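## Task

Move the black-handled espresso tamper onto the top of the desk beside arm1, the offcut of steel tube onto the top of the desk beside arm2, and the wooden pillar block onto the top of the wooden shelf beside arm3. Each must keep its current upright orientation with its entire base resting on that top. Every other object has to finish directly on top of the same piece of furniture it starts on. The attempt fails if any object that began on a top ends up on the floor or on a lower board with no gripper holding it. A placement counts only if it stays without the robot supporting it. Release everything and move the arms away at the end.

## Robot and tools

Setup. Three identical i2rt Big YAM arms, named arm1, arm2 and arm3, work in one room. Each has six revolute joints, a two-finger gripper and a wrist camera. Two fixed room cameras, room_a and room_b, also watch the scene. Loose objects may occasionally get a small shove from outside. With joints 1 and 6 at zero and the hand level and pointing ahead, the wrist camera rides above the hand and looks toward the fingertips. The hand reaches roughly 1.0 m from the joint1 axis when fully stretched.

Frame. There is one shared scene frame with its origin on the floor and +z up. The point called hand lies midway between the fingertips; its z axis runs along the fingers and the fingers open and close along its y axis. Hand poses are computed from each robot's real foot pose, which is never printed.

execute_actions. Arguments: actions (a list holding exactly one action, or empty) and cameras (a list of names from arm1_cam_wrist, arm2_cam_wrist, arm3_cam_wrist, room_a, room_b, all; omitted, null or ["all"] returns every camera, [] returns none). The single action is an object keyed by robot name; under each name goes a joints object. Inside joints, each key is one joint with an absolute target (not an offset): joint1_rad -2.879 to 2.879 (base turn, positive counter-clockwise viewed from above, 0 points the way the foot faces); joint2_rad 0 to 3.141 (shoulder, 0 has the upper arm pointing back roughly flat, increasing lifts it up and over forward); joint3_rad 0 to 3.019 (elbow, 0 folded, increasing opens); joint4_rad -1.692 to 1.57 (hand pitch, positive tips fingers up); joint5_rad -1.57 to 1.57 (hand yaw, positive to the arm's right); joint6_rad -2.094 to 2.094 (hand roll, positive clockwise seen from behind the hand); gripper_m 0 to 0.093, the fingertip gap in metres. Arm joints are in radians. Completion tolerances are ±0.045, ±0.14, ±0.09, ±0.055, ±0.03, ±0.035 rad and ±0.003 m respectively. All motions in one action start together but finish independently, and joints move at different speeds, so the hand can sweep a wide path between postures. Any unknown key or out-of-range number rejects the whole call and nothing moves. Leaving a joint or robot out does not cancel its earlier target. Example: {"arm1": {"joints": {"gripper_m": 0.05}}, "arm2": {"joints": {"joint1_rad": 0.3}}}. An empty actions list just reports state and images; the pictures line gives the image order.

wait: seconds (0 to 10); commands nothing and returns state and images. zoom_image: camera plus region [x0, y0, x1, y1] in pixels of that camera's latest full image, top-left is (0, 0), at most 504 by 504. Wrist images are 616x616 fisheye; room images are 672x504. read_manual: optional section "licences"; returns licence text only. finished_scene: scene, the number of the scene being ended; irreversible, and its result tells whether the goal was met and gives the next task.

Reading results. joint_status tells how each commanded motion ended. off_target: stopped short and possibly still pushing. contact_stop or time_out: the joint holds where it stopped, though a timed-out joint may keep a target up to 0.375, 0.375, 0.113, 0.225, 0.075, 0.3 rad (joints 1 to 6) from where it stands and continue pushing, resuming if the path clears. not_followed, often with a "joint command not followed" and cause line, means a self- and inter-arm clearance check blocked that arm's joint targets (the gripper target still runs); the arm may retry them on later actions until given passing targets. on_its_own lists what the call did not command, and "held at" is the held target, not the actual position. Targets very near the current reading may produce no motion. A joint carrying a load can sag after time_out.

Cautions. The arms do not stop on contact and can press hard; to relieve a stuck joint, command its reported position. A hard squeeze between two robots fails the task and ends the run; hard collisions may too. The clearance check can react late and ignores fingers, gripper housings and wrist cameras, and no state line reports robot-to-robot contact. Arms do not wait for one another. Sustained loads heat motors: a MOTOR HOT warning appears from 85 °C, and at 100 °C an OVER-TEMPERATURE FAULT drops that arm and its gripper until cooled, with affected keys showing limit_stop_at_motor_heat (resend the target). Heat partly persists into the next scene. Avoid dropping, slipping, slamming or shoving objects; keep every object on its furniture top, place items upright with full base support, open the gripper and retract before finishing. Shorter robot motion is better. When resuming from a summary, first call execute_actions with an empty list to learn the current scene and task.

Each tool is called after "Call:" as a command line: name --argument value for each argument, lists and objects as JSON in quotes; but a table of rows of numbers goes row by row, as --pt "numbers of a row", without its own name.

## Session

Call:
execute_actions --actions '[]'

Scene clock: 0.00 s.
Motor temperatures (°C, as the motors report them): arm1=[32 35 32 34 33 31] | arm2=[33 35 32 31 34 32] | arm3=[34 35 37 32 35 33]
arm1.joint_positions: joint1_rad=+0.370 joint2_rad=+0.311 joint3_rad=+1.407 joint4_rad=-1.457 joint5_rad=+0.168 joint6_rad=-0.676 gripper_m=+0.094
arm1.joint_status: not commanded
arm1.hand: x=-0.4148 y=-1.3622 z=+1.5310 quat_wxyz=(-0.552, +0.402, -0.718, +0.136) (m; scene frame)
arm2.joint_positions: joint1_rad=-0.723 joint2_rad=+0.567 joint3_rad=+1.415 joint4_rad=-1.453 joint5_rad=-0.245 joint6_rad=+0.756 gripper_m=+0.095
arm2.joint_status: not commanded
arm2.hand: x=+0.3438 y=+1.2493 z=+1.3650 quat_wxyz=(-0.466, -0.761, -0.446, +0.060) (m; scene frame)
arm3.joint_positions: joint1_rad=-0.601 joint2_rad=+0.454 joint3_rad=+1.659 joint4_rad=-1.460 joint5_rad=+0.147 joint6_rad=+0.230 gripper_m=+0.094
arm3.joint_status: not commanded
arm3.hand: x=+0.2759 y=+0.0184 z=+1.5369 quat_wxyz=(-0.479, +0.365, -0.701, -0.381) (m; scene frame)
pictures: arm1_cam_wrist, arm2_cam_wrist, arm3_cam_wrist, room_a, room_b
Images, in order (width x height): arm1_cam_wrist 616x616, arm2_cam_wrist 616x616, arm3_cam_wrist 616x616, room_a 672x504, room_b 672x504.

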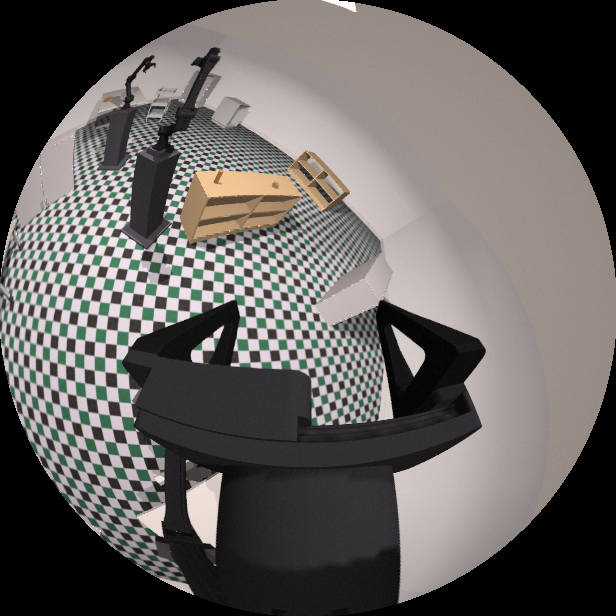

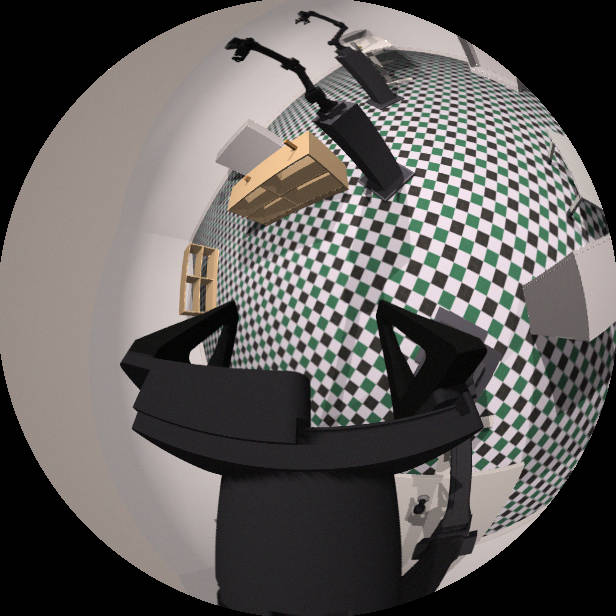

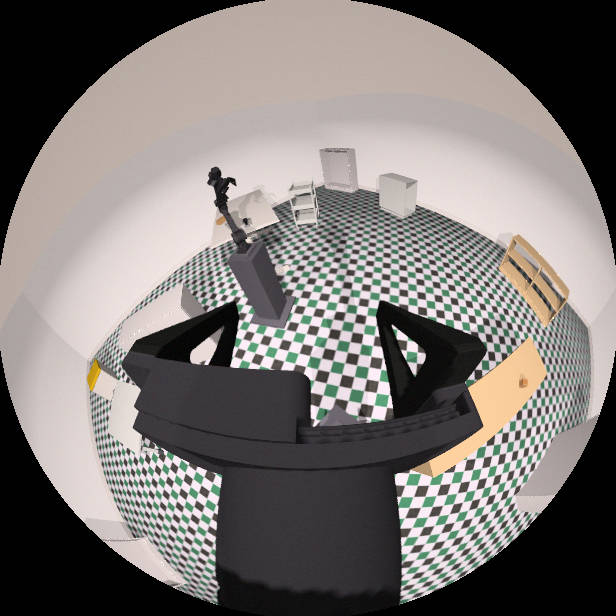

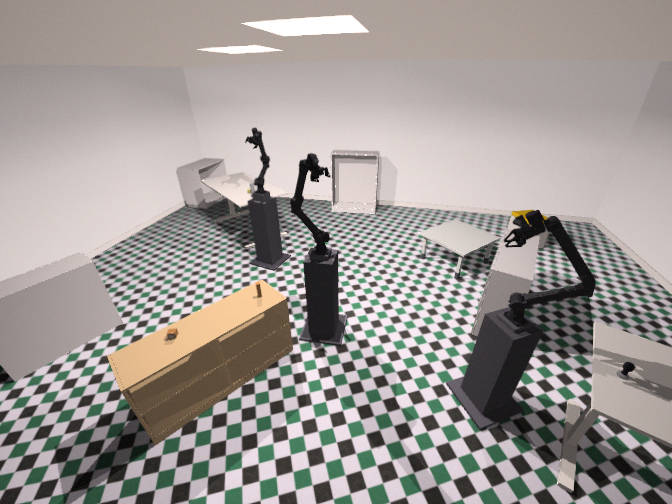

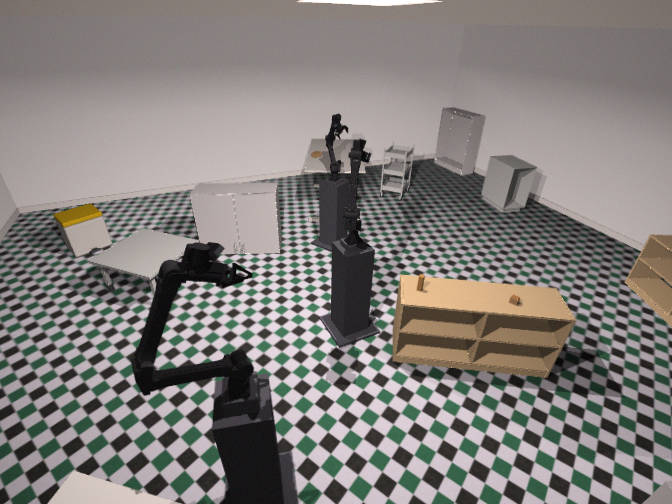

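Call:
execute_actions --actions '[{"arm1":{"joints":{"joint1_rad":-2.0,"joint2_rad":1.8,"joint3_rad":1.6,"joint4_rad":-1.37,"joint5_rad":0,"joint6_rad":0}},"arm2":{"joints":{"joint1_rad":2.2,"joint2_rad":1.85,"joint3_rad":1.8,"joint4_rad":-1.5,"joint5_rad":0,"joint6_rad":0}},"arm3":{"joints":{"joint1_rad":-0.36,"joint2_rad":2.53,"joint3_rad":1.47,"joint4_rad":1.3,"joint5_rad":0,"joint6_rad":0}}}]' --cameras '["arm1_cam_wrist","arm2_cam_wrist","room_a"]'

Scene clock: 2.90 s.
Motor temperatures (°C, as the motors report them): arm1=[32 35 33 34 33 31] | arm2=[34 36 33 31 34 32] | arm3=[34 36 37 33 35 33]
arm1.joint_positions: joint1_rad=-2.005 joint2_rad=+1.820 joint3_rad=+1.594 joint4_rad=-1.365 joint5_rad=+0.000 joint6_rad=-0.006 gripper_m=+0.094
arm1.joint_status: all done
arm1.hand: x=-0.6931 y=-1.8929 z=+1.1231 quat_wxyz=(+0.001, -0.818, -0.576, -0.004) (m; scene frame)
arm2.joint_positions: joint1_rad=+2.207 joint2_rad=+1.855 joint3_rad=+1.795 joint4_rad=-1.491 joint5_rad=+0.000 joint6_rad=+0.012 gripper_m=+0.095
arm2.joint_status: all done
arm2.hand: x=+0.3361 y=+2.0107 z=+1.0334 quat_wxyz=(-0.005, +0.667, -0.745, -0.012) (m; scene frame)
arm3.joint_positions: joint1_rad=-0.369 joint2_rad=+2.522 joint3_rad=+1.468 joint4_rad=+1.285 joint5_rad=+0.004 joint6_rad=+0.010 gripper_m=+0.094
arm3.joint_status: all done
arm3.hand: x=+0.2582 y=+0.7413 z=+0.9035 quat_wxyz=(-0.562, +0.428, -0.450, -0.546) (m; scene frame)
pictures: arm1_cam_wrist, arm2_cam_wrist, room_a
Images, in order (width x height): arm1_cam_wrist 616x616, arm2_cam_wrist 616x616, room_a 672x504.

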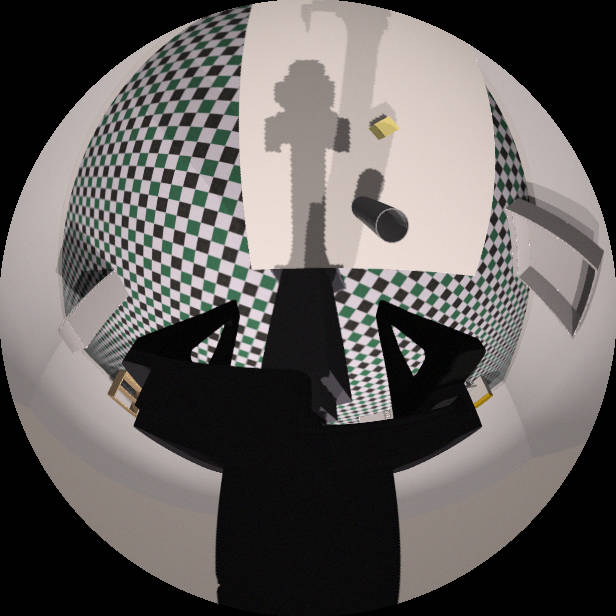

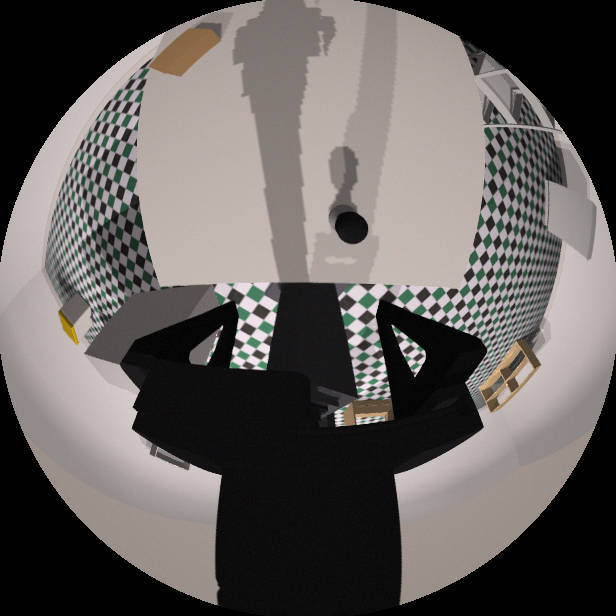

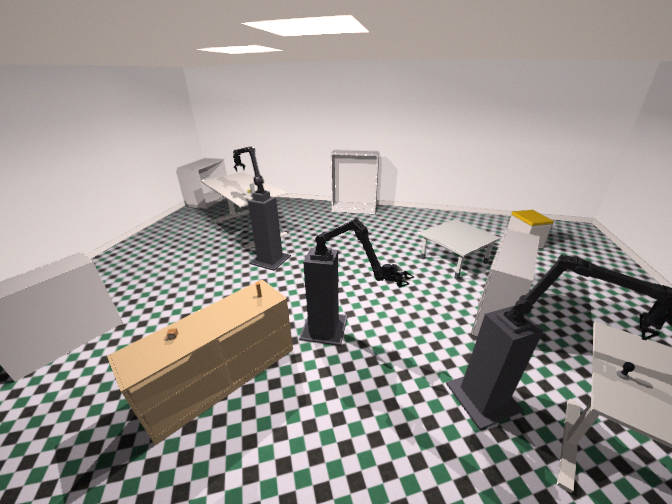

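Call:
execute_actions --actions '[{"arm1":{"joints":{"joint1_rad":-2.23,"joint2_rad":1.98,"joint3_rad":1.5,"joint4_rad":-1.05}},"arm2":{"joints":{"joint1_rad":2.11,"joint2_rad":1.92,"joint3_rad":1.7,"joint4_rad":-1.32,"gripper_m":0.08}}}]' --cameras '["arm1_cam_wrist","arm2_cam_wrist"]'

Scene clock: 4.40 s.
Motor temperatures (°C, as the motors report them): arm1=[32 35 33 34 33 31] | arm2=[34 36 33 31 34 32] | arm3=[34 36 37 33 35 33]
arm1.joint_positions: joint1_rad=-2.236 joint2_rad=+1.992 joint3_rad=+1.491 joint4_rad=-1.063 joint5_rad=+0.000 joint6_rad=-0.005 gripper_m=+0.094
arm1.joint_status: all done
arm1.hand: x=-0.8208 y=-1.8605 z=+0.9925 quat_wxyz=(-0.007, -0.879, -0.477, +0.007) (m; scene frame)
arm2.joint_positions: joint1_rad=+2.102 joint2_rad=+1.924 joint3_rad=+1.705 joint4_rad=-1.330 joint5_rad=+0.000 joint6_rad=+0.012 gripper_m=+0.080
arm2.joint_status: all done
arm2.hand: x=+0.3983 y=+2.0166 z=+0.9599 quat_wxyz=(-0.005, +0.627, -0.779, -0.011) (m; scene frame)
arm3.joint_positions: joint1_rad=-0.369 joint2_rad=+2.522 joint3_rad=+1.468 joint4_rad=+1.285 joint5_rad=+0.004 joint6_rad=+0.010 gripper_m=+0.094
arm3.joint_status: not commanded
arm3.hand: x=+0.2582 y=+0.7413 z=+0.9035 quat_wxyz=(-0.562, +0.428, -0.450, -0.546) (m; scene frame)
pictures: arm1_cam_wrist, arm2_cam_wrist
Images, in order (width x height): arm1_cam_wrist 616x616, arm2_cam_wrist 616x616.

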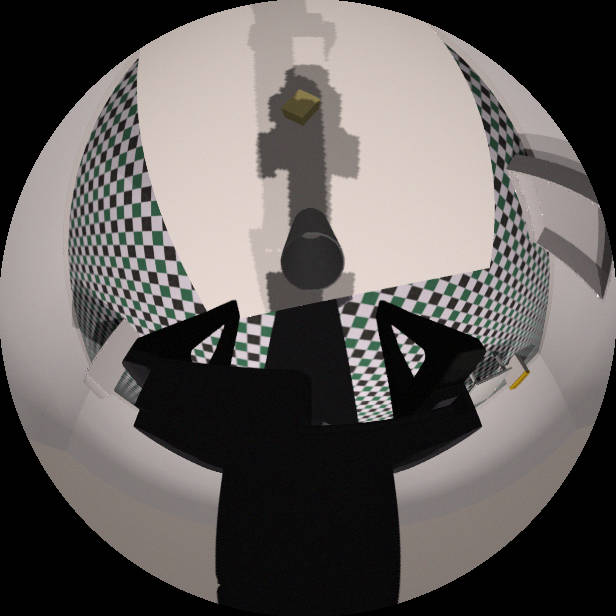

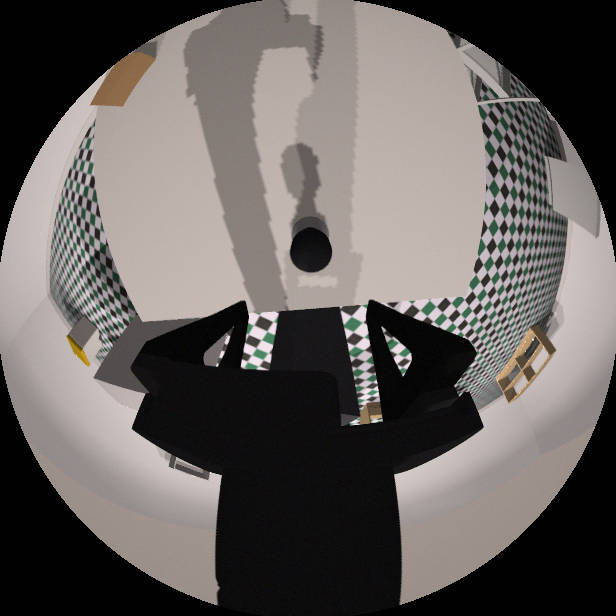

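Call:
execute_actions --actions '[{"arm1":{"joints":{"joint2_rad":1.85,"joint3_rad":1.76,"joint4_rad":-1.3}},"arm2":{"joints":{"joint1_rad":2.09,"joint2_rad":2.01,"joint3_rad":1.59,"joint4_rad":-1.125}}}]' --cameras '["arm2_cam_wrist","room_a"]'

Call:
zoom_image --camera "room_a" --region '[572,310,672,410]'

Scene clock: 6.00 s.
Motor temperatures (°C, as the motors report them): arm1=[32 36 34 34 33 31] | arm2=[34 36 34 31 34 32] | arm3=[34 37 37 33 35 33]
arm1.joint_positions: joint1_rad=-2.236 joint2_rad=+1.849 joint3_rad=+1.729 joint4_rad=-1.289 joint5_rad=+0.000 joint6_rad=-0.005 gripper_m=+0.094
arm1.joint_status: all done
arm1.hand: x=-0.8393 y=-1.8873 z=+1.1619 quat_wxyz=(-0.043, -0.875, -0.476, +0.075) (m; scene frame)
arm2.joint_positions: joint1_rad=+2.101 joint2_rad=+2.013 joint3_rad=+1.591 joint4_rad=-1.136 joint5_rad=+0.000 joint6_rad=+0.012 gripper_m=+0.080
arm2.joint_status: all done
arm2.hand: x=+0.3987 y=+2.0192 z=+0.8677 quat_wxyz=(-0.002, +0.626, -0.780, -0.009) (m; scene frame)
arm3.joint_positions: joint1_rad=-0.369 joint2_rad=+2.522 joint3_rad=+1.468 joint4_rad=+1.285 joint5_rad=+0.004 joint6_rad=+0.010 gripper_m=+0.094
arm3.joint_status: not commanded
arm3.hand: x=+0.2582 y=+0.7413 z=+0.9035 quat_wxyz=(-0.562, +0.428, -0.450, -0.546) (m; scene frame)
pictures: arm2_cam_wrist, room_a
Images, in order (width x height): arm2_cam_wrist 616x616, room_a 672x504.

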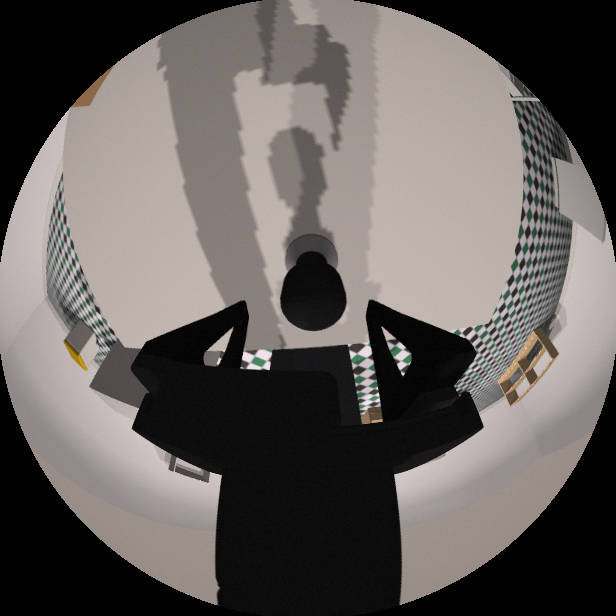

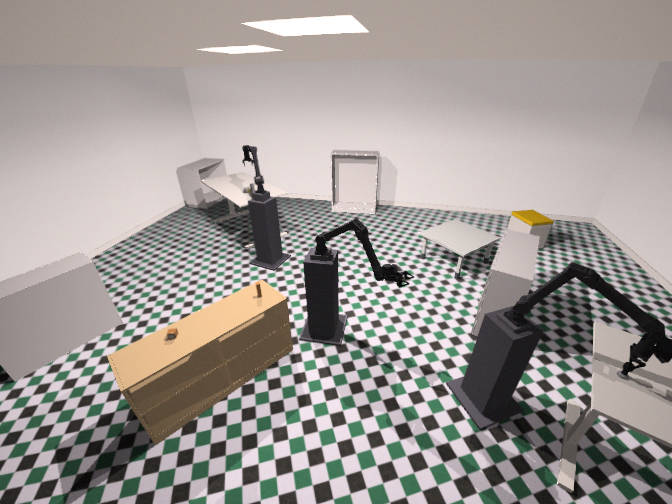

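Region (572, 310, 672, 410) of room_a's 672x504 image, scaled by 5.040, with more detail than that image has.

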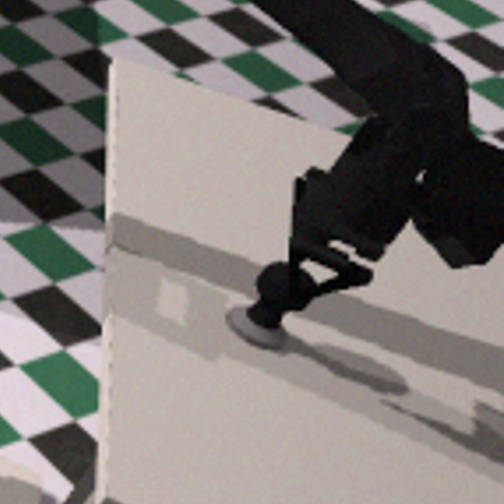

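Call:
execute_actions --actions '[{"arm1":{"joints":{"joint1_rad":1.0,"joint6_rad":1.57,"gripper_m":0.075}},"arm2":{"joints":{"joint1_rad":2.08,"joint2_rad":2.04,"joint3_rad":1.55,"joint4_rad":-1.07}}}]' --cameras '["arm2_cam_wrist"]'

Scene clock: 8.77 s.
Motor temperatures (°C, as the motors report them): arm1=[32 36 35 34 33 31] | arm2=[33 37 34 31 34 32] | arm3=[34 38 38 33 35 33]
arm1.joint_positions: joint1_rad=+1.011 joint2_rad=+1.862 joint3_rad=+1.729 joint4_rad=-1.289 joint5_rad=+0.000 joint6_rad=+1.562 gripper_m=+0.075
arm1.joint_status: all done
arm1.hand: x=-0.2245 y=-0.8352 z=+1.1389 quat_wxyz=(-0.018, -0.231, -0.971, -0.065) (m; scene frame)
arm2.joint_positions: joint1_rad=+2.087 joint2_rad=+2.025 joint3_rad=+1.560 joint4_rad=-1.080 joint5_rad=+0.000 joint6_rad=+0.012 gripper_m=+0.080
arm2.joint_status: all done
arm2.hand: x=+0.4063 y=+2.0175 z=+0.8507 quat_wxyz=(-0.007, +0.621, -0.784, -0.013) (m; scene frame)
arm3.joint_positions: joint1_rad=-0.369 joint2_rad=+2.522 joint3_rad=+1.468 joint4_rad=+1.285 joint5_rad=+0.004 joint6_rad=+0.010 gripper_m=+0.094
arm3.joint_status: not commanded
arm3.hand: x=+0.2582 y=+0.7413 z=+0.9035 quat_wxyz=(-0.562, +0.428, -0.450, -0.546) (m; scene frame)
pictures: arm2_cam_wrist
Images, in order (width x height): arm2_cam_wrist 616x616.

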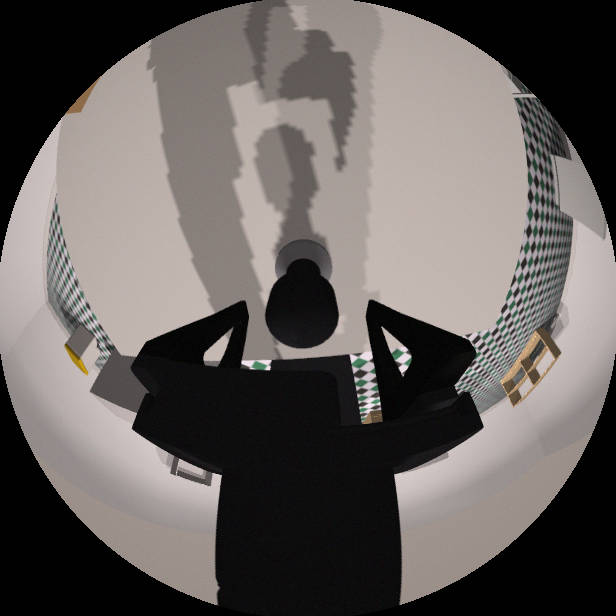

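Call:
execute_actions --actions '[{"arm2":{"joints":{"joint3_rad":1.53,"gripper_m":0.055}},"arm1":{"joints":{"joint2_rad":2.0}}}]' --cameras '[]'

Call:
execute_actions --actions '[{"arm2":{"joints":{"gripper_m":0}}}]' --cameras '["arm2_cam_wrist"]'

Call:
execute_actions --actions '[{"arm2":{"joints":{"joint2_rad":2.0,"joint3_rad":1.9,"joint4_rad":-1.43}}}]' --cameras '[]'

Call:
execute_actions --actions '[{"arm2":{"joints":{"joint1_rad":-0.86,"joint6_rad":1.57}}}]' --cameras '["arm3_cam_wrist","room_a"]'

Scene clock: 10.13 s.
Motor temperatures (°C, as the motors report them): arm1=[32 36 35 34 33 31] | arm2=[33 37 34 31 34 32] | arm3=[34 38 38 33 35 33]
arm1.joint_positions: joint1_rad=+1.011 joint2_rad=+2.017 joint3_rad=+1.729 joint4_rad=-1.290 joint5_rad=+0.000 joint6_rad=+1.562 gripper_m=+0.075
arm1.joint_status: all done
arm1.hand: x=-0.2245 y=-0.8361 z=+1.0479 quat_wxyz=(+0.001, -0.231, -0.973, +0.010) (m; scene frame)
arm2.joint_positions: joint1_rad=+2.087 joint2_rad=+2.025 joint3_rad=+1.540 joint4_rad=-1.079 joint5_rad=+0.000 joint6_rad=+0.012 gripper_m=+0.055
arm2.joint_status: all done
arm2.hand: x=+0.4044 y=+2.0094 z=+0.8436 quat_wxyz=(+0.000, +0.621, -0.784, -0.007) (m; scene frame)
arm3.joint_positions: joint1_rad=-0.369 joint2_rad=+2.522 joint3_rad=+1.468 joint4_rad=+1.285 joint5_rad=+0.004 joint6_rad=+0.010 gripper_m=+0.094
arm3.joint_status: not commanded
arm3.hand: x=+0.2582 y=+0.7413 z=+0.9035 quat_wxyz=(-0.562, +0.428, -0.450, -0.546) (m; scene frame)
pictures: none
No camera images: the call's "cameras" was empty. Leave "cameras" out to get every camera's image.

Scene clock: 10.73 s.
Motor temperatures (°C, as the motors report them): arm1=[32 36 35 34 33 31] | arm2=[33 37 34 31 34 32] | arm3=[34 38 38 33 35 33]
arm1.joint_positions: joint1_rad=+1.011 joint2_rad=+2.017 joint3_rad=+1.729 joint4_rad=-1.290 joint5_rad=+0.000 joint6_rad=+1.562 gripper_m=+0.075
arm1.joint_status: not commanded
arm1.hand: x=-0.2245 y=-0.8361 z=+1.0479 quat_wxyz=(+0.001, -0.231, -0.973, +0.010) (m; scene frame)
arm2.joint_positions: joint1_rad=+2.087 joint2_rad=+2.025 joint3_rad=+1.540 joint4_rad=-1.078 joint5_rad=-0.001 joint6_rad=+0.012 gripper_m=+0.045
arm2.joint_status: gripper_m off_target (ended at +0.045, target +0.000)
arm2.hand: x=+0.4042 y=+2.0096 z=+0.8436 quat_wxyz=(+0.000, +0.621, -0.784, -0.008) (m; scene frame)
arm3.joint_positions: joint1_rad=-0.369 joint2_rad=+2.522 joint3_rad=+1.468 joint4_rad=+1.285 joint5_rad=+0.004 joint6_rad=+0.010 gripper_m=+0.094
arm3.joint_status: not commanded
arm3.hand: x=+0.2582 y=+0.7413 z=+0.9035 quat_wxyz=(-0.562, +0.428, -0.450, -0.546) (m; scene frame)
pictures: arm2_cam_wrist
Images, in order (width x height): arm2_cam_wrist 616x616.

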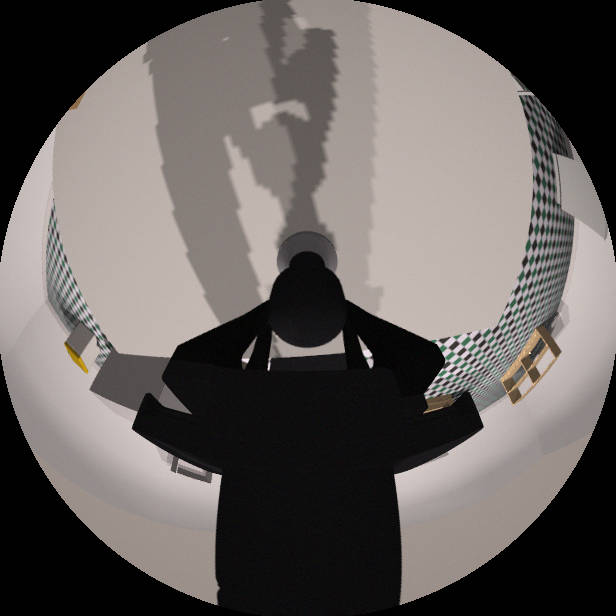

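Scene clock: 11.97 s.
Motor temperatures (°C, as the motors report them): arm1=[32 37 35 34 33 31] | arm2=[33 37 34 31 34 32] | arm3=[34 38 38 33 35 33]
arm1.joint_positions: joint1_rad=+1.011 joint2_rad=+2.017 joint3_rad=+1.729 joint4_rad=-1.290 joint5_rad=+0.000 joint6_rad=+1.562 gripper_m=+0.075
arm1.joint_status: not commanded
arm1.hand: x=-0.2245 y=-0.8361 z=+1.0479 quat_wxyz=(+0.001, -0.231, -0.973, +0.010) (m; scene frame)
arm2.joint_positions: joint1_rad=+2.087 joint2_rad=+2.002 joint3_rad=+1.852 joint4_rad=-1.421 joint5_rad=-0.001 joint6_rad=+0.012 gripper_m=+0.045
arm2.joint_status: all done
arm2.hand: x=+0.4122 y=+2.0390 z=+0.9697 quat_wxyz=(+0.003, +0.621, -0.784, -0.005) (m; scene frame)
arm3.joint_positions: joint1_rad=-0.369 joint2_rad=+2.522 joint3_rad=+1.468 joint4_rad=+1.285 joint5_rad=+0.004 joint6_rad=+0.010 gripper_m=+0.094
arm3.joint_status: not commanded
arm3.hand: x=+0.2582 y=+0.7413 z=+0.9035 quat_wxyz=(-0.562, +0.428, -0.450, -0.546) (m; scene frame)
pictures: none
No camera images: the call's "cameras" was empty. Leave "cameras" out to get every camera's image.

Scene clock: 14.77 s.
Motor temperatures (°C, as the motors report them): arm1=[32 37 36 34 33 31] | arm2=[34 37 35 31 34 32] | arm3=[34 39 38 33 35 33]
arm1.joint_positions: joint1_rad=+1.011 joint2_rad=+2.017 joint3_rad=+1.729 joint4_rad=-1.290 joint5_rad=+0.000 joint6_rad=+1.562 gripper_m=+0.075
arm1.joint_status: not commanded
arm1.hand: x=-0.2245 y=-0.8361 z=+1.0479 quat_wxyz=(+0.001, -0.231, -0.973, +0.010) (m; scene frame)
arm2.joint_positions: joint1_rad=-0.860 joint2_rad=+2.021 joint3_rad=+1.852 joint4_rad=-1.420 joint5_rad=+0.001 joint6_rad=+1.556 gripper_m=+0.045
arm2.joint_status: all done
arm2.hand: x=+0.2613 y=+0.8149 z=+0.9554 quat_wxyz=(+0.011, -1.000, +0.005, +0.005) (m; scene frame)
arm3.joint_positions: joint1_rad=-0.369 joint2_rad=+2.522 joint3_rad=+1.468 joint4_rad=+1.285 joint5_rad=+0.004 joint6_rad=+0.010 gripper_m=+0.094
arm3.joint_status: not commanded
arm3.hand: x=+0.2582 y=+0.7413 z=+0.9035 quat_wxyz=(-0.562, +0.428, -0.450, -0.546) (m; scene frame)
pictures: arm3_cam_wrist, room_a
Images, in order (width x height): arm3_cam_wrist 616x616, room_a 672x504.

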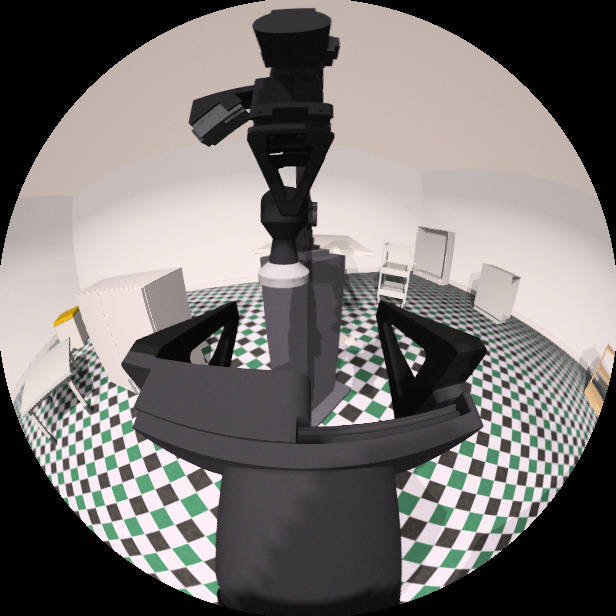

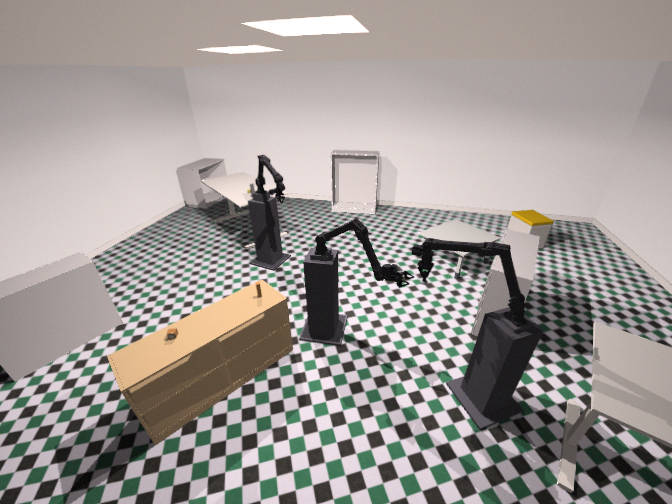

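Call:
execute_actions --actions '[{"arm3":{"joints":{"joint1_rad":-0.335,"joint2_rad":2.76,"joint3_rad":1.975,"joint4_rad":1.16}},"arm2":{"joints":{"joint4_rad":-1.39}}}]' --cameras '["arm2_cam_wrist","arm3_cam_wrist"]'

Scene clock: 16.43 s.
Motor temperatures (°C, as the motors report them): arm1=[32 37 36 34 33 31] | arm2=[34 38 36 31 34 32] | arm3=[34 39 38 33 35 33]
arm1.joint_positions: joint1_rad=+1.011 joint2_rad=+2.017 joint3_rad=+1.729 joint4_rad=-1.290 joint5_rad=+0.000 joint6_rad=+1.562 gripper_m=+0.075
arm1.joint_status: not commanded
arm1.hand: x=-0.2245 y=-0.8361 z=+1.0479 quat_wxyz=(+0.001, -0.231, -0.973, +0.010) (m; scene frame)
arm2.joint_positions: joint1_rad=-0.860 joint2_rad=+2.021 joint3_rad=+1.852 joint4_rad=-1.399 joint5_rad=+0.001 joint6_rad=+1.557 gripper_m=+0.045
arm2.joint_status: all done
arm2.hand: x=+0.2612 y=+0.8098 z=+0.9553 quat_wxyz=(+0.000, -1.000, +0.005, +0.006) (m; scene frame)
arm3.joint_positions: joint1_rad=-0.340 joint2_rad=+2.752 joint3_rad=+1.942 joint4_rad=+1.163 joint5_rad=+0.004 joint6_rad=+0.010 gripper_m=+0.094
arm3.joint_status: all done
arm3.hand: x=+0.2360 y=+0.8362 z=+0.9041 quat_wxyz=(-0.580, +0.400, -0.409, -0.580) (m; scene frame)
pictures: arm2_cam_wrist, arm3_cam_wrist
Images, in order (width x height): arm2_cam_wrist 616x616, arm3_cam_wrist 616x616.

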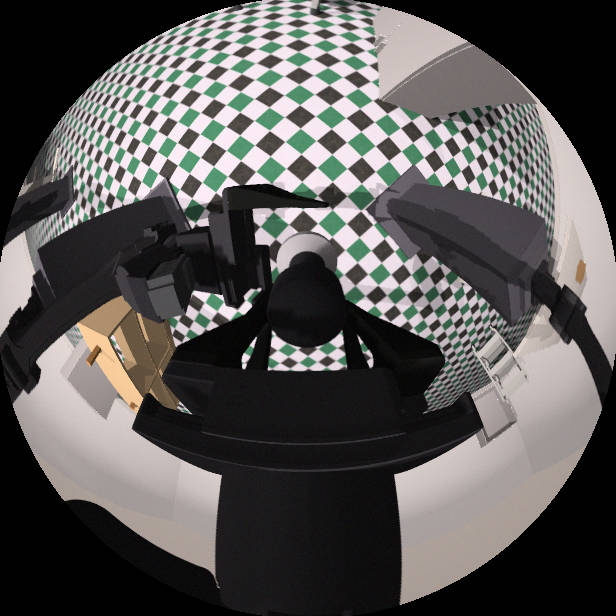

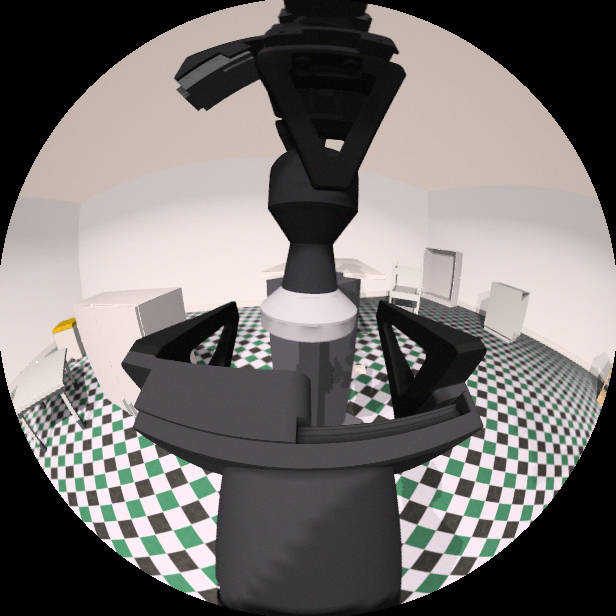

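Raise arm3 slightly, then close.

Call:
execute_actions --actions '[{"arm3":{"joints":{"joint4_rad":1.21,"gripper_m":0.06}}}]' --cameras '[]'

Call:
execute_actions --actions '[{"arm3":{"joints":{"gripper_m":0}}}]' --cameras '["arm3_cam_wrist"]'

Scene clock: 17.17 s.
Motor temperatures (°C, as the motors report them): arm1=[32 37 36 34 33 31] | arm2=[34 38 36 31 34 32] | arm3=[34 39 39 33 35 33]
arm1.joint_positions: joint1_rad=+1.011 joint2_rad=+2.017 joint3_rad=+1.729 joint4_rad=-1.290 joint5_rad=+0.000 joint6_rad=+1.562 gripper_m=+0.075
arm1.joint_status: not commanded
arm1.hand: x=-0.2245 y=-0.8361 z=+1.0479 quat_wxyz=(+0.001, -0.231, -0.973, +0.010) (m; scene frame)
arm2.joint_positions: joint1_rad=-0.860 joint2_rad=+2.021 joint3_rad=+1.852 joint4_rad=-1.399 joint5_rad=+0.001 joint6_rad=+1.557 gripper_m=+0.045
arm2.joint_status: not commanded
arm2.hand: x=+0.2612 y=+0.8098 z=+0.9553 quat_wxyz=(+0.000, -1.000, +0.005, +0.006) (m; scene frame)
arm3.joint_positions: joint1_rad=-0.340 joint2_rad=+2.752 joint3_rad=+1.942 joint4_rad=+1.195 joint5_rad=+0.004 joint6_rad=+0.009 gripper_m=+0.060
arm3.joint_status: all done
arm3.hand: x=+0.2360 y=+0.8334 z=+0.9114 quat_wxyz=(-0.586, +0.391, -0.399, -0.586) (m; scene frame)
pictures: none
No camera images: the call's "cameras" was empty. Leave "cameras" out to get every camera's image.

Scene clock: 17.80 s.
Motor temperatures (°C, as the motors report them): arm1=[32 37 36 34 33 31] | arm2=[34 38 36 31 34 32] | arm3=[34 39 39 33 35 33]
arm1.joint_positions: joint1_rad=+1.011 joint2_rad=+2.017 joint3_rad=+1.729 joint4_rad=-1.290 joint5_rad=+0.000 joint6_rad=+1.562 gripper_m=+0.075
arm1.joint_status: not commanded
arm1.hand: x=-0.2245 y=-0.8361 z=+1.0479 quat_wxyz=(+0.001, -0.231, -0.973, +0.010) (m; scene frame)
arm2.joint_positions: joint1_rad=-0.860 joint2_rad=+2.021 joint3_rad=+1.852 joint4_rad=-1.398 joint5_rad=+0.001 joint6_rad=+1.557 gripper_m=+0.045
arm2.joint_status: not commanded
arm2.hand: x=+0.2611 y=+0.8096 z=+0.9553 quat_wxyz=(+0.000, -1.000, +0.005, +0.006) (m; scene frame)
arm3.joint_positions: joint1_rad=-0.340 joint2_rad=+2.752 joint3_rad=+1.942 joint4_rad=+1.195 joint5_rad=+0.004 joint6_rad=+0.008 gripper_m=+0.051
arm3.joint_status: gripper_m off_target (ended at +0.051, target +0.000)
arm3.hand: x=+0.2360 y=+0.8334 z=+0.9115 quat_wxyz=(-0.587, +0.391, -0.399, -0.586) (m; scene frame)
pictures: arm3_cam_wrist
Images, in order (width x height): arm3_cam_wrist 616x616.

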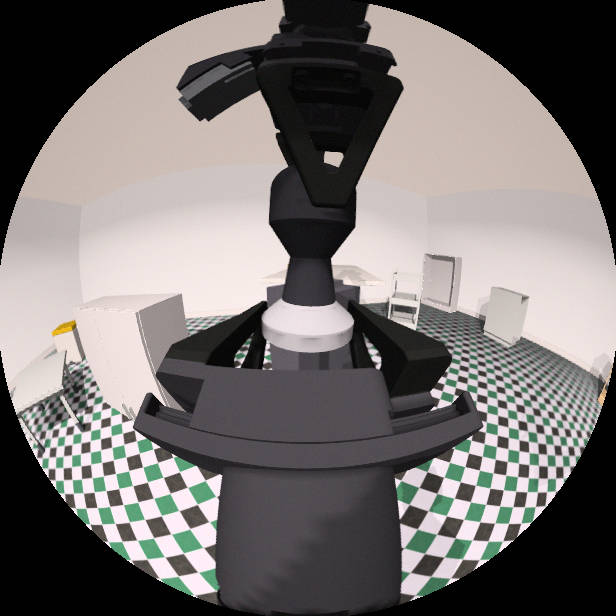

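Call:
execute_actions --actions '[{"arm2":{"joints":{"gripper_m":0.062}}}]' --cameras '[]'

Call:
execute_actions --actions '[{"arm2":{"joints":{"joint2_rad":1.8}}}]' --cameras '[]'

Call:
execute_actions --actions '[{"arm3":{"joints":{"joint1_rad":2.31,"joint4_rad":1.23}},"arm1":{"joints":{"joint2_rad":2.03,"joint3_rad":1.8,"joint4_rad":-1.27}}}]' --cameras '["arm1_cam_wrist","arm3_cam_wrist"]'

Scene clock: 18.73 s.
Motor temperatures (°C, as the motors report them): arm1=[32 37 36 34 33 31] | arm2=[34 38 36 31 34 32] | arm3=[34 40 39 33 35 33]
arm1.joint_positions: joint1_rad=+1.011 joint2_rad=+2.017 joint3_rad=+1.729 joint4_rad=-1.290 joint5_rad=+0.000 joint6_rad=+1.562 gripper_m=+0.075
arm1.joint_status: not commanded
arm1.hand: x=-0.2245 y=-0.8361 z=+1.0479 quat_wxyz=(+0.001, -0.231, -0.973, +0.010) (m; scene frame)
arm2.joint_positions: joint1_rad=-0.860 joint2_rad=+2.001 joint3_rad=+1.852 joint4_rad=-1.398 joint5_rad=+0.001 joint6_rad=+1.557 gripper_m=+0.062
arm2.joint_status: all done
arm2.hand: x=+0.2613 y=+0.8097 z=+0.9671 quat_wxyz=(-0.010, -1.000, +0.005, +0.006) (m; scene frame)
arm3.joint_positions: joint1_rad=-0.340 joint2_rad=+2.754 joint3_rad=+1.942 joint4_rad=+1.195 joint5_rad=+0.004 joint6_rad=+0.008 gripper_m=+0.051
arm3.joint_status: not commanded
arm3.hand: x=+0.2360 y=+0.8333 z=+0.9105 quat_wxyz=(-0.587, +0.391, -0.400, -0.586) (m; scene frame)
pictures: none
No camera images: the call's "cameras" was empty. Leave "cameras" out to get every camera's image.

Scene clock: 20.07 s.
Motor temperatures (°C, as the motors report them): arm1=[32 38 37 34 33 31] | arm2=[34 38 36 31 34 32] | arm3=[34 40 39 33 35 33]
arm1.joint_positions: joint1_rad=+1.011 joint2_rad=+2.017 joint3_rad=+1.729 joint4_rad=-1.290 joint5_rad=+0.000 joint6_rad=+1.562 gripper_m=+0.075
arm1.joint_status: not commanded
arm1.hand: x=-0.2245 y=-0.8361 z=+1.0479 quat_wxyz=(+0.001, -0.231, -0.973, +0.010) (m; scene frame)
arm2.joint_positions: joint1_rad=-0.860 joint2_rad=+1.793 joint3_rad=+1.875 joint4_rad=-1.398 joint5_rad=+0.001 joint6_rad=+1.557 gripper_m=+0.062
arm2.joint_status: all done
arm2.hand: x=+0.2629 y=+0.8200 z=+1.1014 quat_wxyz=(-0.125, -0.992, +0.005, +0.008) (m; scene frame)
arm3.joint_positions: joint1_rad=-0.340 joint2_rad=+2.754 joint3_rad=+1.942 joint4_rad=+1.195 joint5_rad=+0.004 joint6_rad=+0.008 gripper_m=+0.051
arm3.joint_status: not commanded
arm3.hand: x=+0.2360 y=+0.8333 z=+0.9105 quat_wxyz=(-0.587, +0.391, -0.400, -0.586) (m; scene frame)
pictures: none
No camera images: the call's "cameras" was empty. Leave "cameras" out to get every camera's image.

Scene clock: 22.93 s.
Motor temperatures (°C, as the motors report them): arm1=[32 38 37 34 33 31] | arm2=[34 38 37 31 34 32] | arm3=[34 41 40 33 35 33]
arm1.joint_positions: joint1_rad=+1.011 joint2_rad=+2.019 joint3_rad=+1.737 joint4_rad=-1.282 joint5_rad=+0.000 joint6_rad=+1.562 gripper_m=+0.075
arm1.joint_status: all done
arm1.hand: x=-0.2224 y=-0.8319 z=+1.0493 quat_wxyz=(-0.001, -0.231, -0.973, +0.003) (m; scene frame)
arm2.joint_positions: joint1_rad=-0.860 joint2_rad=+1.793 joint3_rad=+1.875 joint4_rad=-1.398 joint5_rad=+0.001 joint6_rad=+1.557 gripper_m=+0.062
arm2.joint_status: not commanded
arm2.hand: x=+0.2629 y=+0.8200 z=+1.1014 quat_wxyz=(-0.125, -0.992, +0.005, +0.008) (m; scene frame)
arm3.joint_positions: joint1_rad=+2.300 joint2_rad=+2.754 joint3_rad=+1.942 joint4_rad=+1.197 joint5_rad=-0.002 joint6_rad=+0.007 gripper_m=+0.051
arm3.joint_status: all done
arm3.hand: x=-0.2033 y=-0.8330 z=+0.9105 quat_wxyz=(+0.423, +0.482, +0.282, -0.713) (m; scene frame)
pictures: arm1_cam_wrist, arm3_cam_wrist
Images, in order (width x height): arm1_cam_wrist 616x616, arm3_cam_wrist 616x616.

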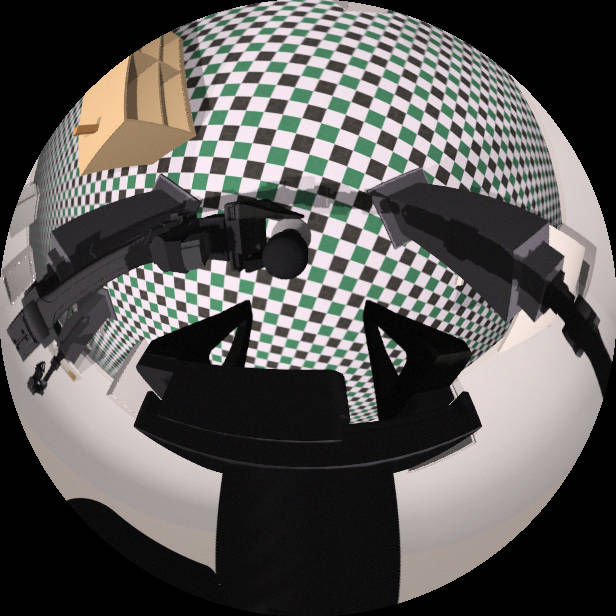

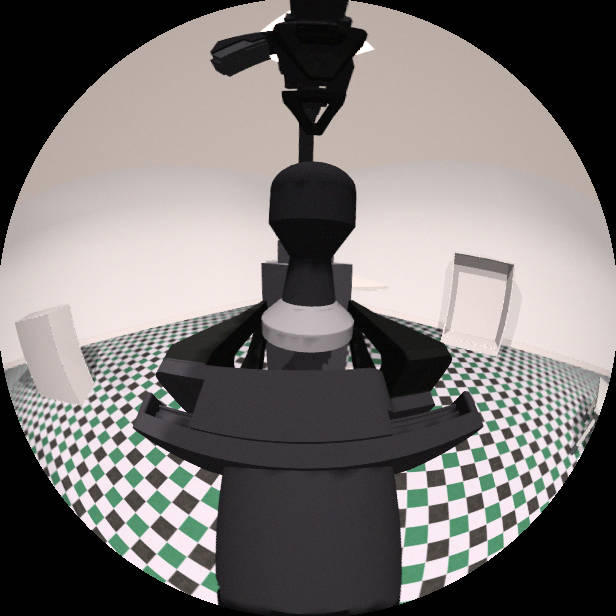

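Call:
execute_actions --actions '[{"arm1":{"joints":{"joint1_rad":0.99,"joint2_rad":2.155,"joint3_rad":1.735,"joint4_rad":-1.11}}}]' --cameras '["arm1_cam_wrist","arm3_cam_wrist"]'

Scene clock: 24.10 s.
Motor temperatures (°C, as the motors report them): arm1=[32 38 37 34 33 31] | arm2=[34 38 37 31 34 32] | arm3=[34 41 40 33 35 33]
arm1.joint_positions: joint1_rad=+1.004 joint2_rad=+2.174 joint3_rad=+1.729 joint4_rad=-1.122 joint5_rad=+0.000 joint6_rad=+1.562 gripper_m=+0.075
arm1.joint_status: all done
arm1.hand: x=-0.2081 y=-0.8150 z=+0.9524 quat_wxyz=(-0.001, -0.235, -0.972, +0.004) (m; scene frame)
arm2.joint_positions: joint1_rad=-0.860 joint2_rad=+1.793 joint3_rad=+1.875 joint4_rad=-1.398 joint5_rad=+0.001 joint6_rad=+1.557 gripper_m=+0.062
arm2.joint_status: not commanded
arm2.hand: x=+0.2629 y=+0.8200 z=+1.1014 quat_wxyz=(-0.125, -0.992, +0.005, +0.008) (m; scene frame)
arm3.joint_positions: joint1_rad=+2.300 joint2_rad=+2.754 joint3_rad=+1.942 joint4_rad=+1.197 joint5_rad=-0.002 joint6_rad=+0.007 gripper_m=+0.051
arm3.joint_status: not commanded
arm3.hand: x=-0.2033 y=-0.8330 z=+0.9105 quat_wxyz=(+0.423, +0.482, +0.282, -0.713) (m; scene frame)
pictures: arm1_cam_wrist, arm3_cam_wrist
Images, in order (width x height): arm1_cam_wrist 616x616, arm3_cam_wrist 616x616.

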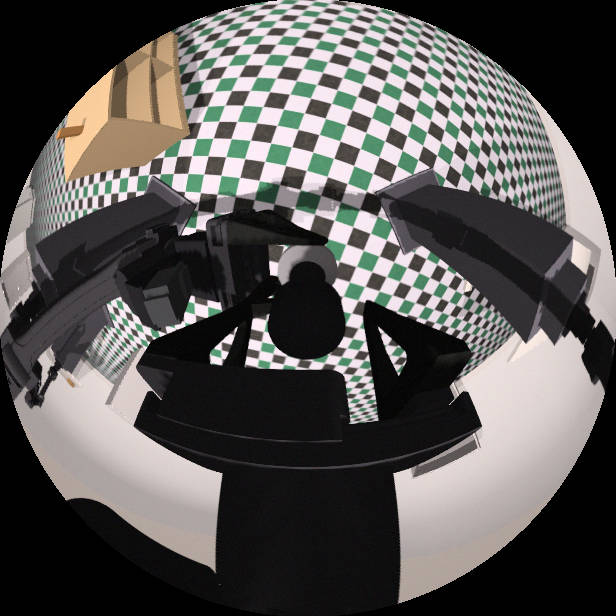

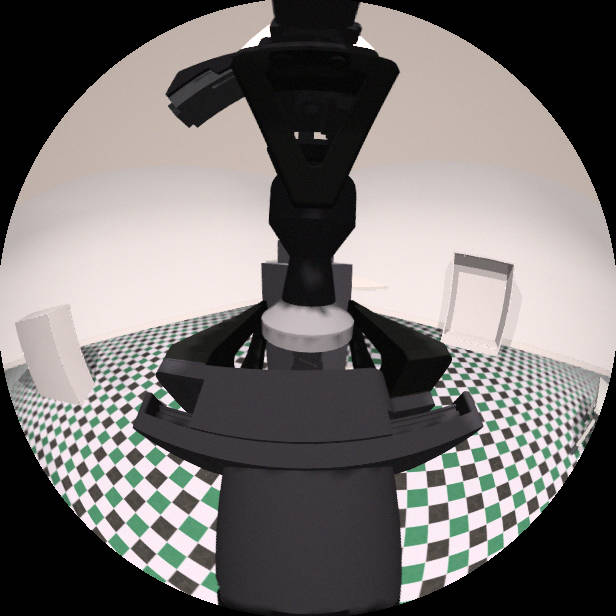

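Call:
execute_actions --actions '[{"arm1":{"joints":{"gripper_m":0}}}]' --cameras '[]'

Call:
execute_actions --actions '[{"arm3":{"joints":{"gripper_m":0.093,"joint3_rad":1.94,"joint4_rad":1.195}}}]' --cameras '["arm3_cam_wrist"]'

Call:
execute_actions --actions '[{"arm1":{"joints":{"joint2_rad":2.0,"joint4_rad":-1.27}},"arm3":{"joints":{"joint2_rad":2.55,"joint3_rad":1.45,"joint4_rad":1.3}}}]' --cameras '[]'

Call:
execute_actions --actions '[{"arm1":{"joints":{"joint1_rad":-1.99,"joint6_rad":0}}}]' --cameras '[]'

Call:
execute_actions --actions '[{"arm1":{"joints":{"joint2_rad":2.2,"joint4_rad":-1.05}}}]' --cameras '["arm1_cam_wrist"]'

Scene clock: 24.97 s.
Motor temperatures (°C, as the motors report them): arm1=[32 38 37 34 33 31] | arm2=[34 38 37 31 34 32] | arm3=[34 41 40 33 35 33]
arm1.joint_positions: joint1_rad=+1.004 joint2_rad=+2.174 joint3_rad=+1.729 joint4_rad=-1.121 joint5_rad=+0.000 joint6_rad=+1.562 gripper_m=+0.045
arm1.joint_status: gripper_m off_target (ended at +0.045, target +0.000)
arm1.hand: x=-0.2081 y=-0.8149 z=+0.9524 quat_wxyz=(-0.001, -0.235, -0.972, +0.004) (m; scene frame)
arm2.joint_positions: joint1_rad=-0.860 joint2_rad=+1.793 joint3_rad=+1.875 joint4_rad=-1.398 joint5_rad=+0.001 joint6_rad=+1.557 gripper_m=+0.062
arm2.joint_status: not commanded
arm2.hand: x=+0.2629 y=+0.8200 z=+1.1014 quat_wxyz=(-0.125, -0.992, +0.005, +0.008) (m; scene frame)
arm3.joint_positions: joint1_rad=+2.300 joint2_rad=+2.754 joint3_rad=+1.942 joint4_rad=+1.198 joint5_rad=-0.001 joint6_rad=+0.007 gripper_m=+0.051
arm3.joint_status: not commanded
arm3.hand: x=-0.2033 y=-0.8328 z=+0.9109 quat_wxyz=(+0.423, +0.482, +0.282, -0.714) (m; scene frame)
pictures: none
No camera images: the call's "cameras" was empty. Leave "cameras" out to get every camera's image.

Scene clock: 25.90 s.
Motor temperatures (°C, as the motors report them): arm1=[32 38 37 34 33 31] | arm2=[34 38 37 31 34 32] | arm3=[34 41 40 33 35 33]
arm1.joint_positions: joint1_rad=+1.004 joint2_rad=+2.174 joint3_rad=+1.729 joint4_rad=-1.121 joint5_rad=+0.000 joint6_rad=+1.562 gripper_m=+0.045
arm1.joint_status: not commanded
arm1.hand: x=-0.2080 y=-0.8149 z=+0.9524 quat_wxyz=(-0.001, -0.235, -0.972, +0.004) (m; scene frame)
arm2.joint_positions: joint1_rad=-0.860 joint2_rad=+1.793 joint3_rad=+1.875 joint4_rad=-1.398 joint5_rad=+0.001 joint6_rad=+1.557 gripper_m=+0.062
arm2.joint_status: not commanded
arm2.hand: x=+0.2629 y=+0.8200 z=+1.1014 quat_wxyz=(-0.125, -0.992, +0.005, +0.008) (m; scene frame)
arm3.joint_positions: joint1_rad=+2.300 joint2_rad=+2.754 joint3_rad=+1.942 joint4_rad=+1.195 joint5_rad=-0.001 joint6_rad=+0.007 gripper_m=+0.093
arm3.joint_status: all done
arm3.hand: x=-0.2034 y=-0.8331 z=+0.9101 quat_wxyz=(+0.423, +0.483, +0.283, -0.713) (m; scene frame)
pictures: arm3_cam_wrist
Images, in order (width x height): arm3_cam_wrist 616x616.

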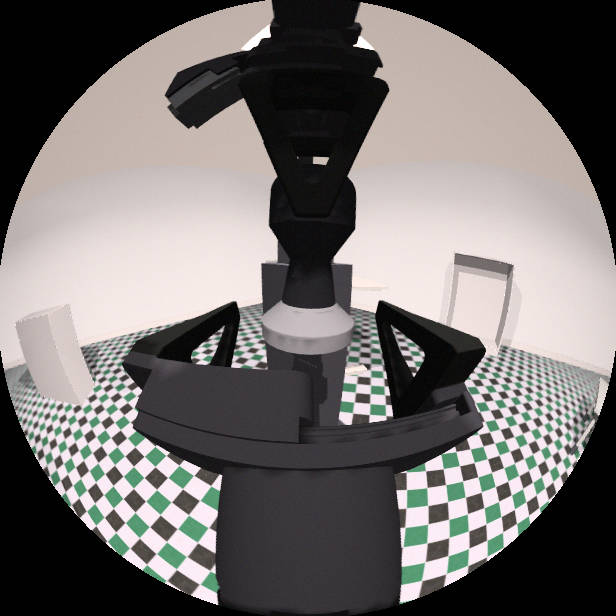

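Scene clock: 27.37 s.
Motor temperatures (°C, as the motors report them): arm1=[32 38 37 34 33 31] | arm2=[34 38 37 31 34 32] | arm3=[34 41 40 33 35 33]
arm1.joint_positions: joint1_rad=+1.004 joint2_rad=+2.015 joint3_rad=+1.719 joint4_rad=-1.260 joint5_rad=+0.000 joint6_rad=+1.562 gripper_m=+0.045
arm1.joint_status: all done
arm1.hand: x=-0.2188 y=-0.8346 z=+1.0450 quat_wxyz=(-0.002, -0.235, -0.972, -0.001) (m; scene frame)
arm2.joint_positions: joint1_rad=-0.860 joint2_rad=+1.793 joint3_rad=+1.875 joint4_rad=-1.398 joint5_rad=+0.001 joint6_rad=+1.557 gripper_m=+0.062
arm2.joint_status: not commanded
arm2.hand: x=+0.2629 y=+0.8200 z=+1.1014 quat_wxyz=(-0.125, -0.992, +0.005, +0.008) (m; scene frame)
arm3.joint_positions: joint1_rad=+2.300 joint2_rad=+2.527 joint3_rad=+1.454 joint4_rad=+1.292 joint5_rad=-0.001 joint6_rad=+0.007 gripper_m=+0.093
arm3.joint_status: all done
arm3.hand: x=-0.1566 y=-0.7489 z=+0.8955 quat_wxyz=(+0.398, +0.540, +0.316, -0.671) (m; scene frame)
pictures: none
No camera images: the call's "cameras" was empty. Leave "cameras" out to get every camera's image.

Scene clock: 30.13 s.
Motor temperatures (°C, as the motors report them): arm1=[32 38 37 34 33 31] | arm2=[34 38 37 31 34 32] | arm3=[34 41 40 33 35 33]
arm1.joint_positions: joint1_rad=-2.000 joint2_rad=+2.026 joint3_rad=+1.719 joint4_rad=-1.260 joint5_rad=+0.004 joint6_rad=+0.008 gripper_m=+0.045
arm1.joint_status: all done
arm1.hand: x=-0.7136 y=-1.9568 z=+1.0544 quat_wxyz=(-0.004, -0.820, -0.572, +0.008) (m; scene frame)
arm2.joint_positions: joint1_rad=-0.860 joint2_rad=+1.793 joint3_rad=+1.875 joint4_rad=-1.398 joint5_rad=+0.001 joint6_rad=+1.557 gripper_m=+0.062
arm2.joint_status: not commanded
arm2.hand: x=+0.2629 y=+0.8200 z=+1.1014 quat_wxyz=(-0.125, -0.992, +0.005, +0.008) (m; scene frame)
arm3.joint_positions: joint1_rad=+2.300 joint2_rad=+2.527 joint3_rad=+1.454 joint4_rad=+1.292 joint5_rad=-0.001 joint6_rad=+0.007 gripper_m=+0.093
arm3.joint_status: not commanded
arm3.hand: x=-0.1566 y=-0.7489 z=+0.8955 quat_wxyz=(+0.398, +0.540, +0.316, -0.671) (m; scene frame)
pictures: none
No camera images: the call's "cameras" was empty. Leave "cameras" out to get every camera's image.

Scene clock: 31.47 s.
Motor temperatures (°C, as the motors report them): arm1=[32 39 37 34 33 31] | arm2=[34 38 37 31 34 32] | arm3=[34 41 40 33 35 33]
arm1.joint_positions: joint1_rad=-2.000 joint2_rad=+2.237 joint3_rad=+1.711 joint4_rad=-1.061 joint5_rad=+0.004 joint6_rad=+0.008 gripper_m=+0.045
arm1.joint_status: all done
arm1.hand: x=-0.7212 y=-1.9785 z=+0.9238 quat_wxyz=(+0.002, -0.820, -0.572, +0.000) (m; scene frame)
arm2.joint_positions: joint1_rad=-0.860 joint2_rad=+1.793 joint3_rad=+1.875 joint4_rad=-1.398 joint5_rad=+0.001 joint6_rad=+1.557 gripper_m=+0.062
arm2.joint_status: not commanded
arm2.hand: x=+0.2629 y=+0.8200 z=+1.1014 quat_wxyz=(-0.125, -0.992, +0.005, +0.008) (m; scene frame)
arm3.joint_positions: joint1_rad=+2.300 joint2_rad=+2.527 joint3_rad=+1.454 joint4_rad=+1.292 joint5_rad=-0.001 joint6_rad=+0.007 gripper_m=+0.093
arm3.joint_status: not commanded
arm3.hand: x=-0.1566 y=-0.7489 z=+0.8955 quat_wxyz=(+0.398, +0.540, +0.316, -0.671) (m; scene frame)
pictures: arm1_cam_wrist
Images, in order (width x height): arm1_cam_wrist 616x616.

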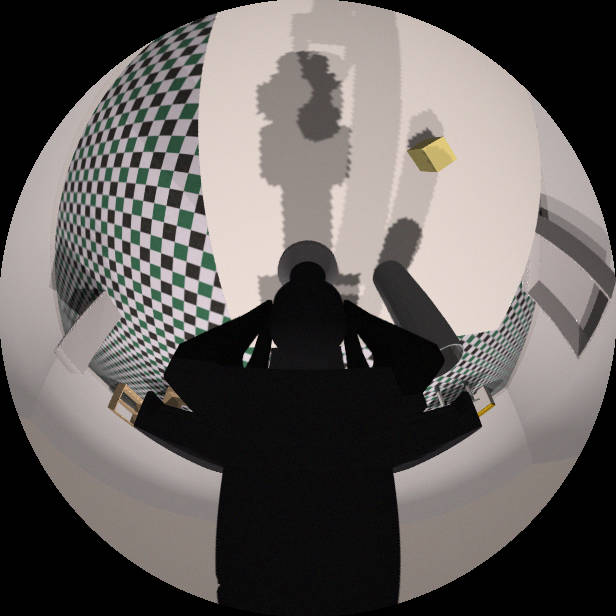

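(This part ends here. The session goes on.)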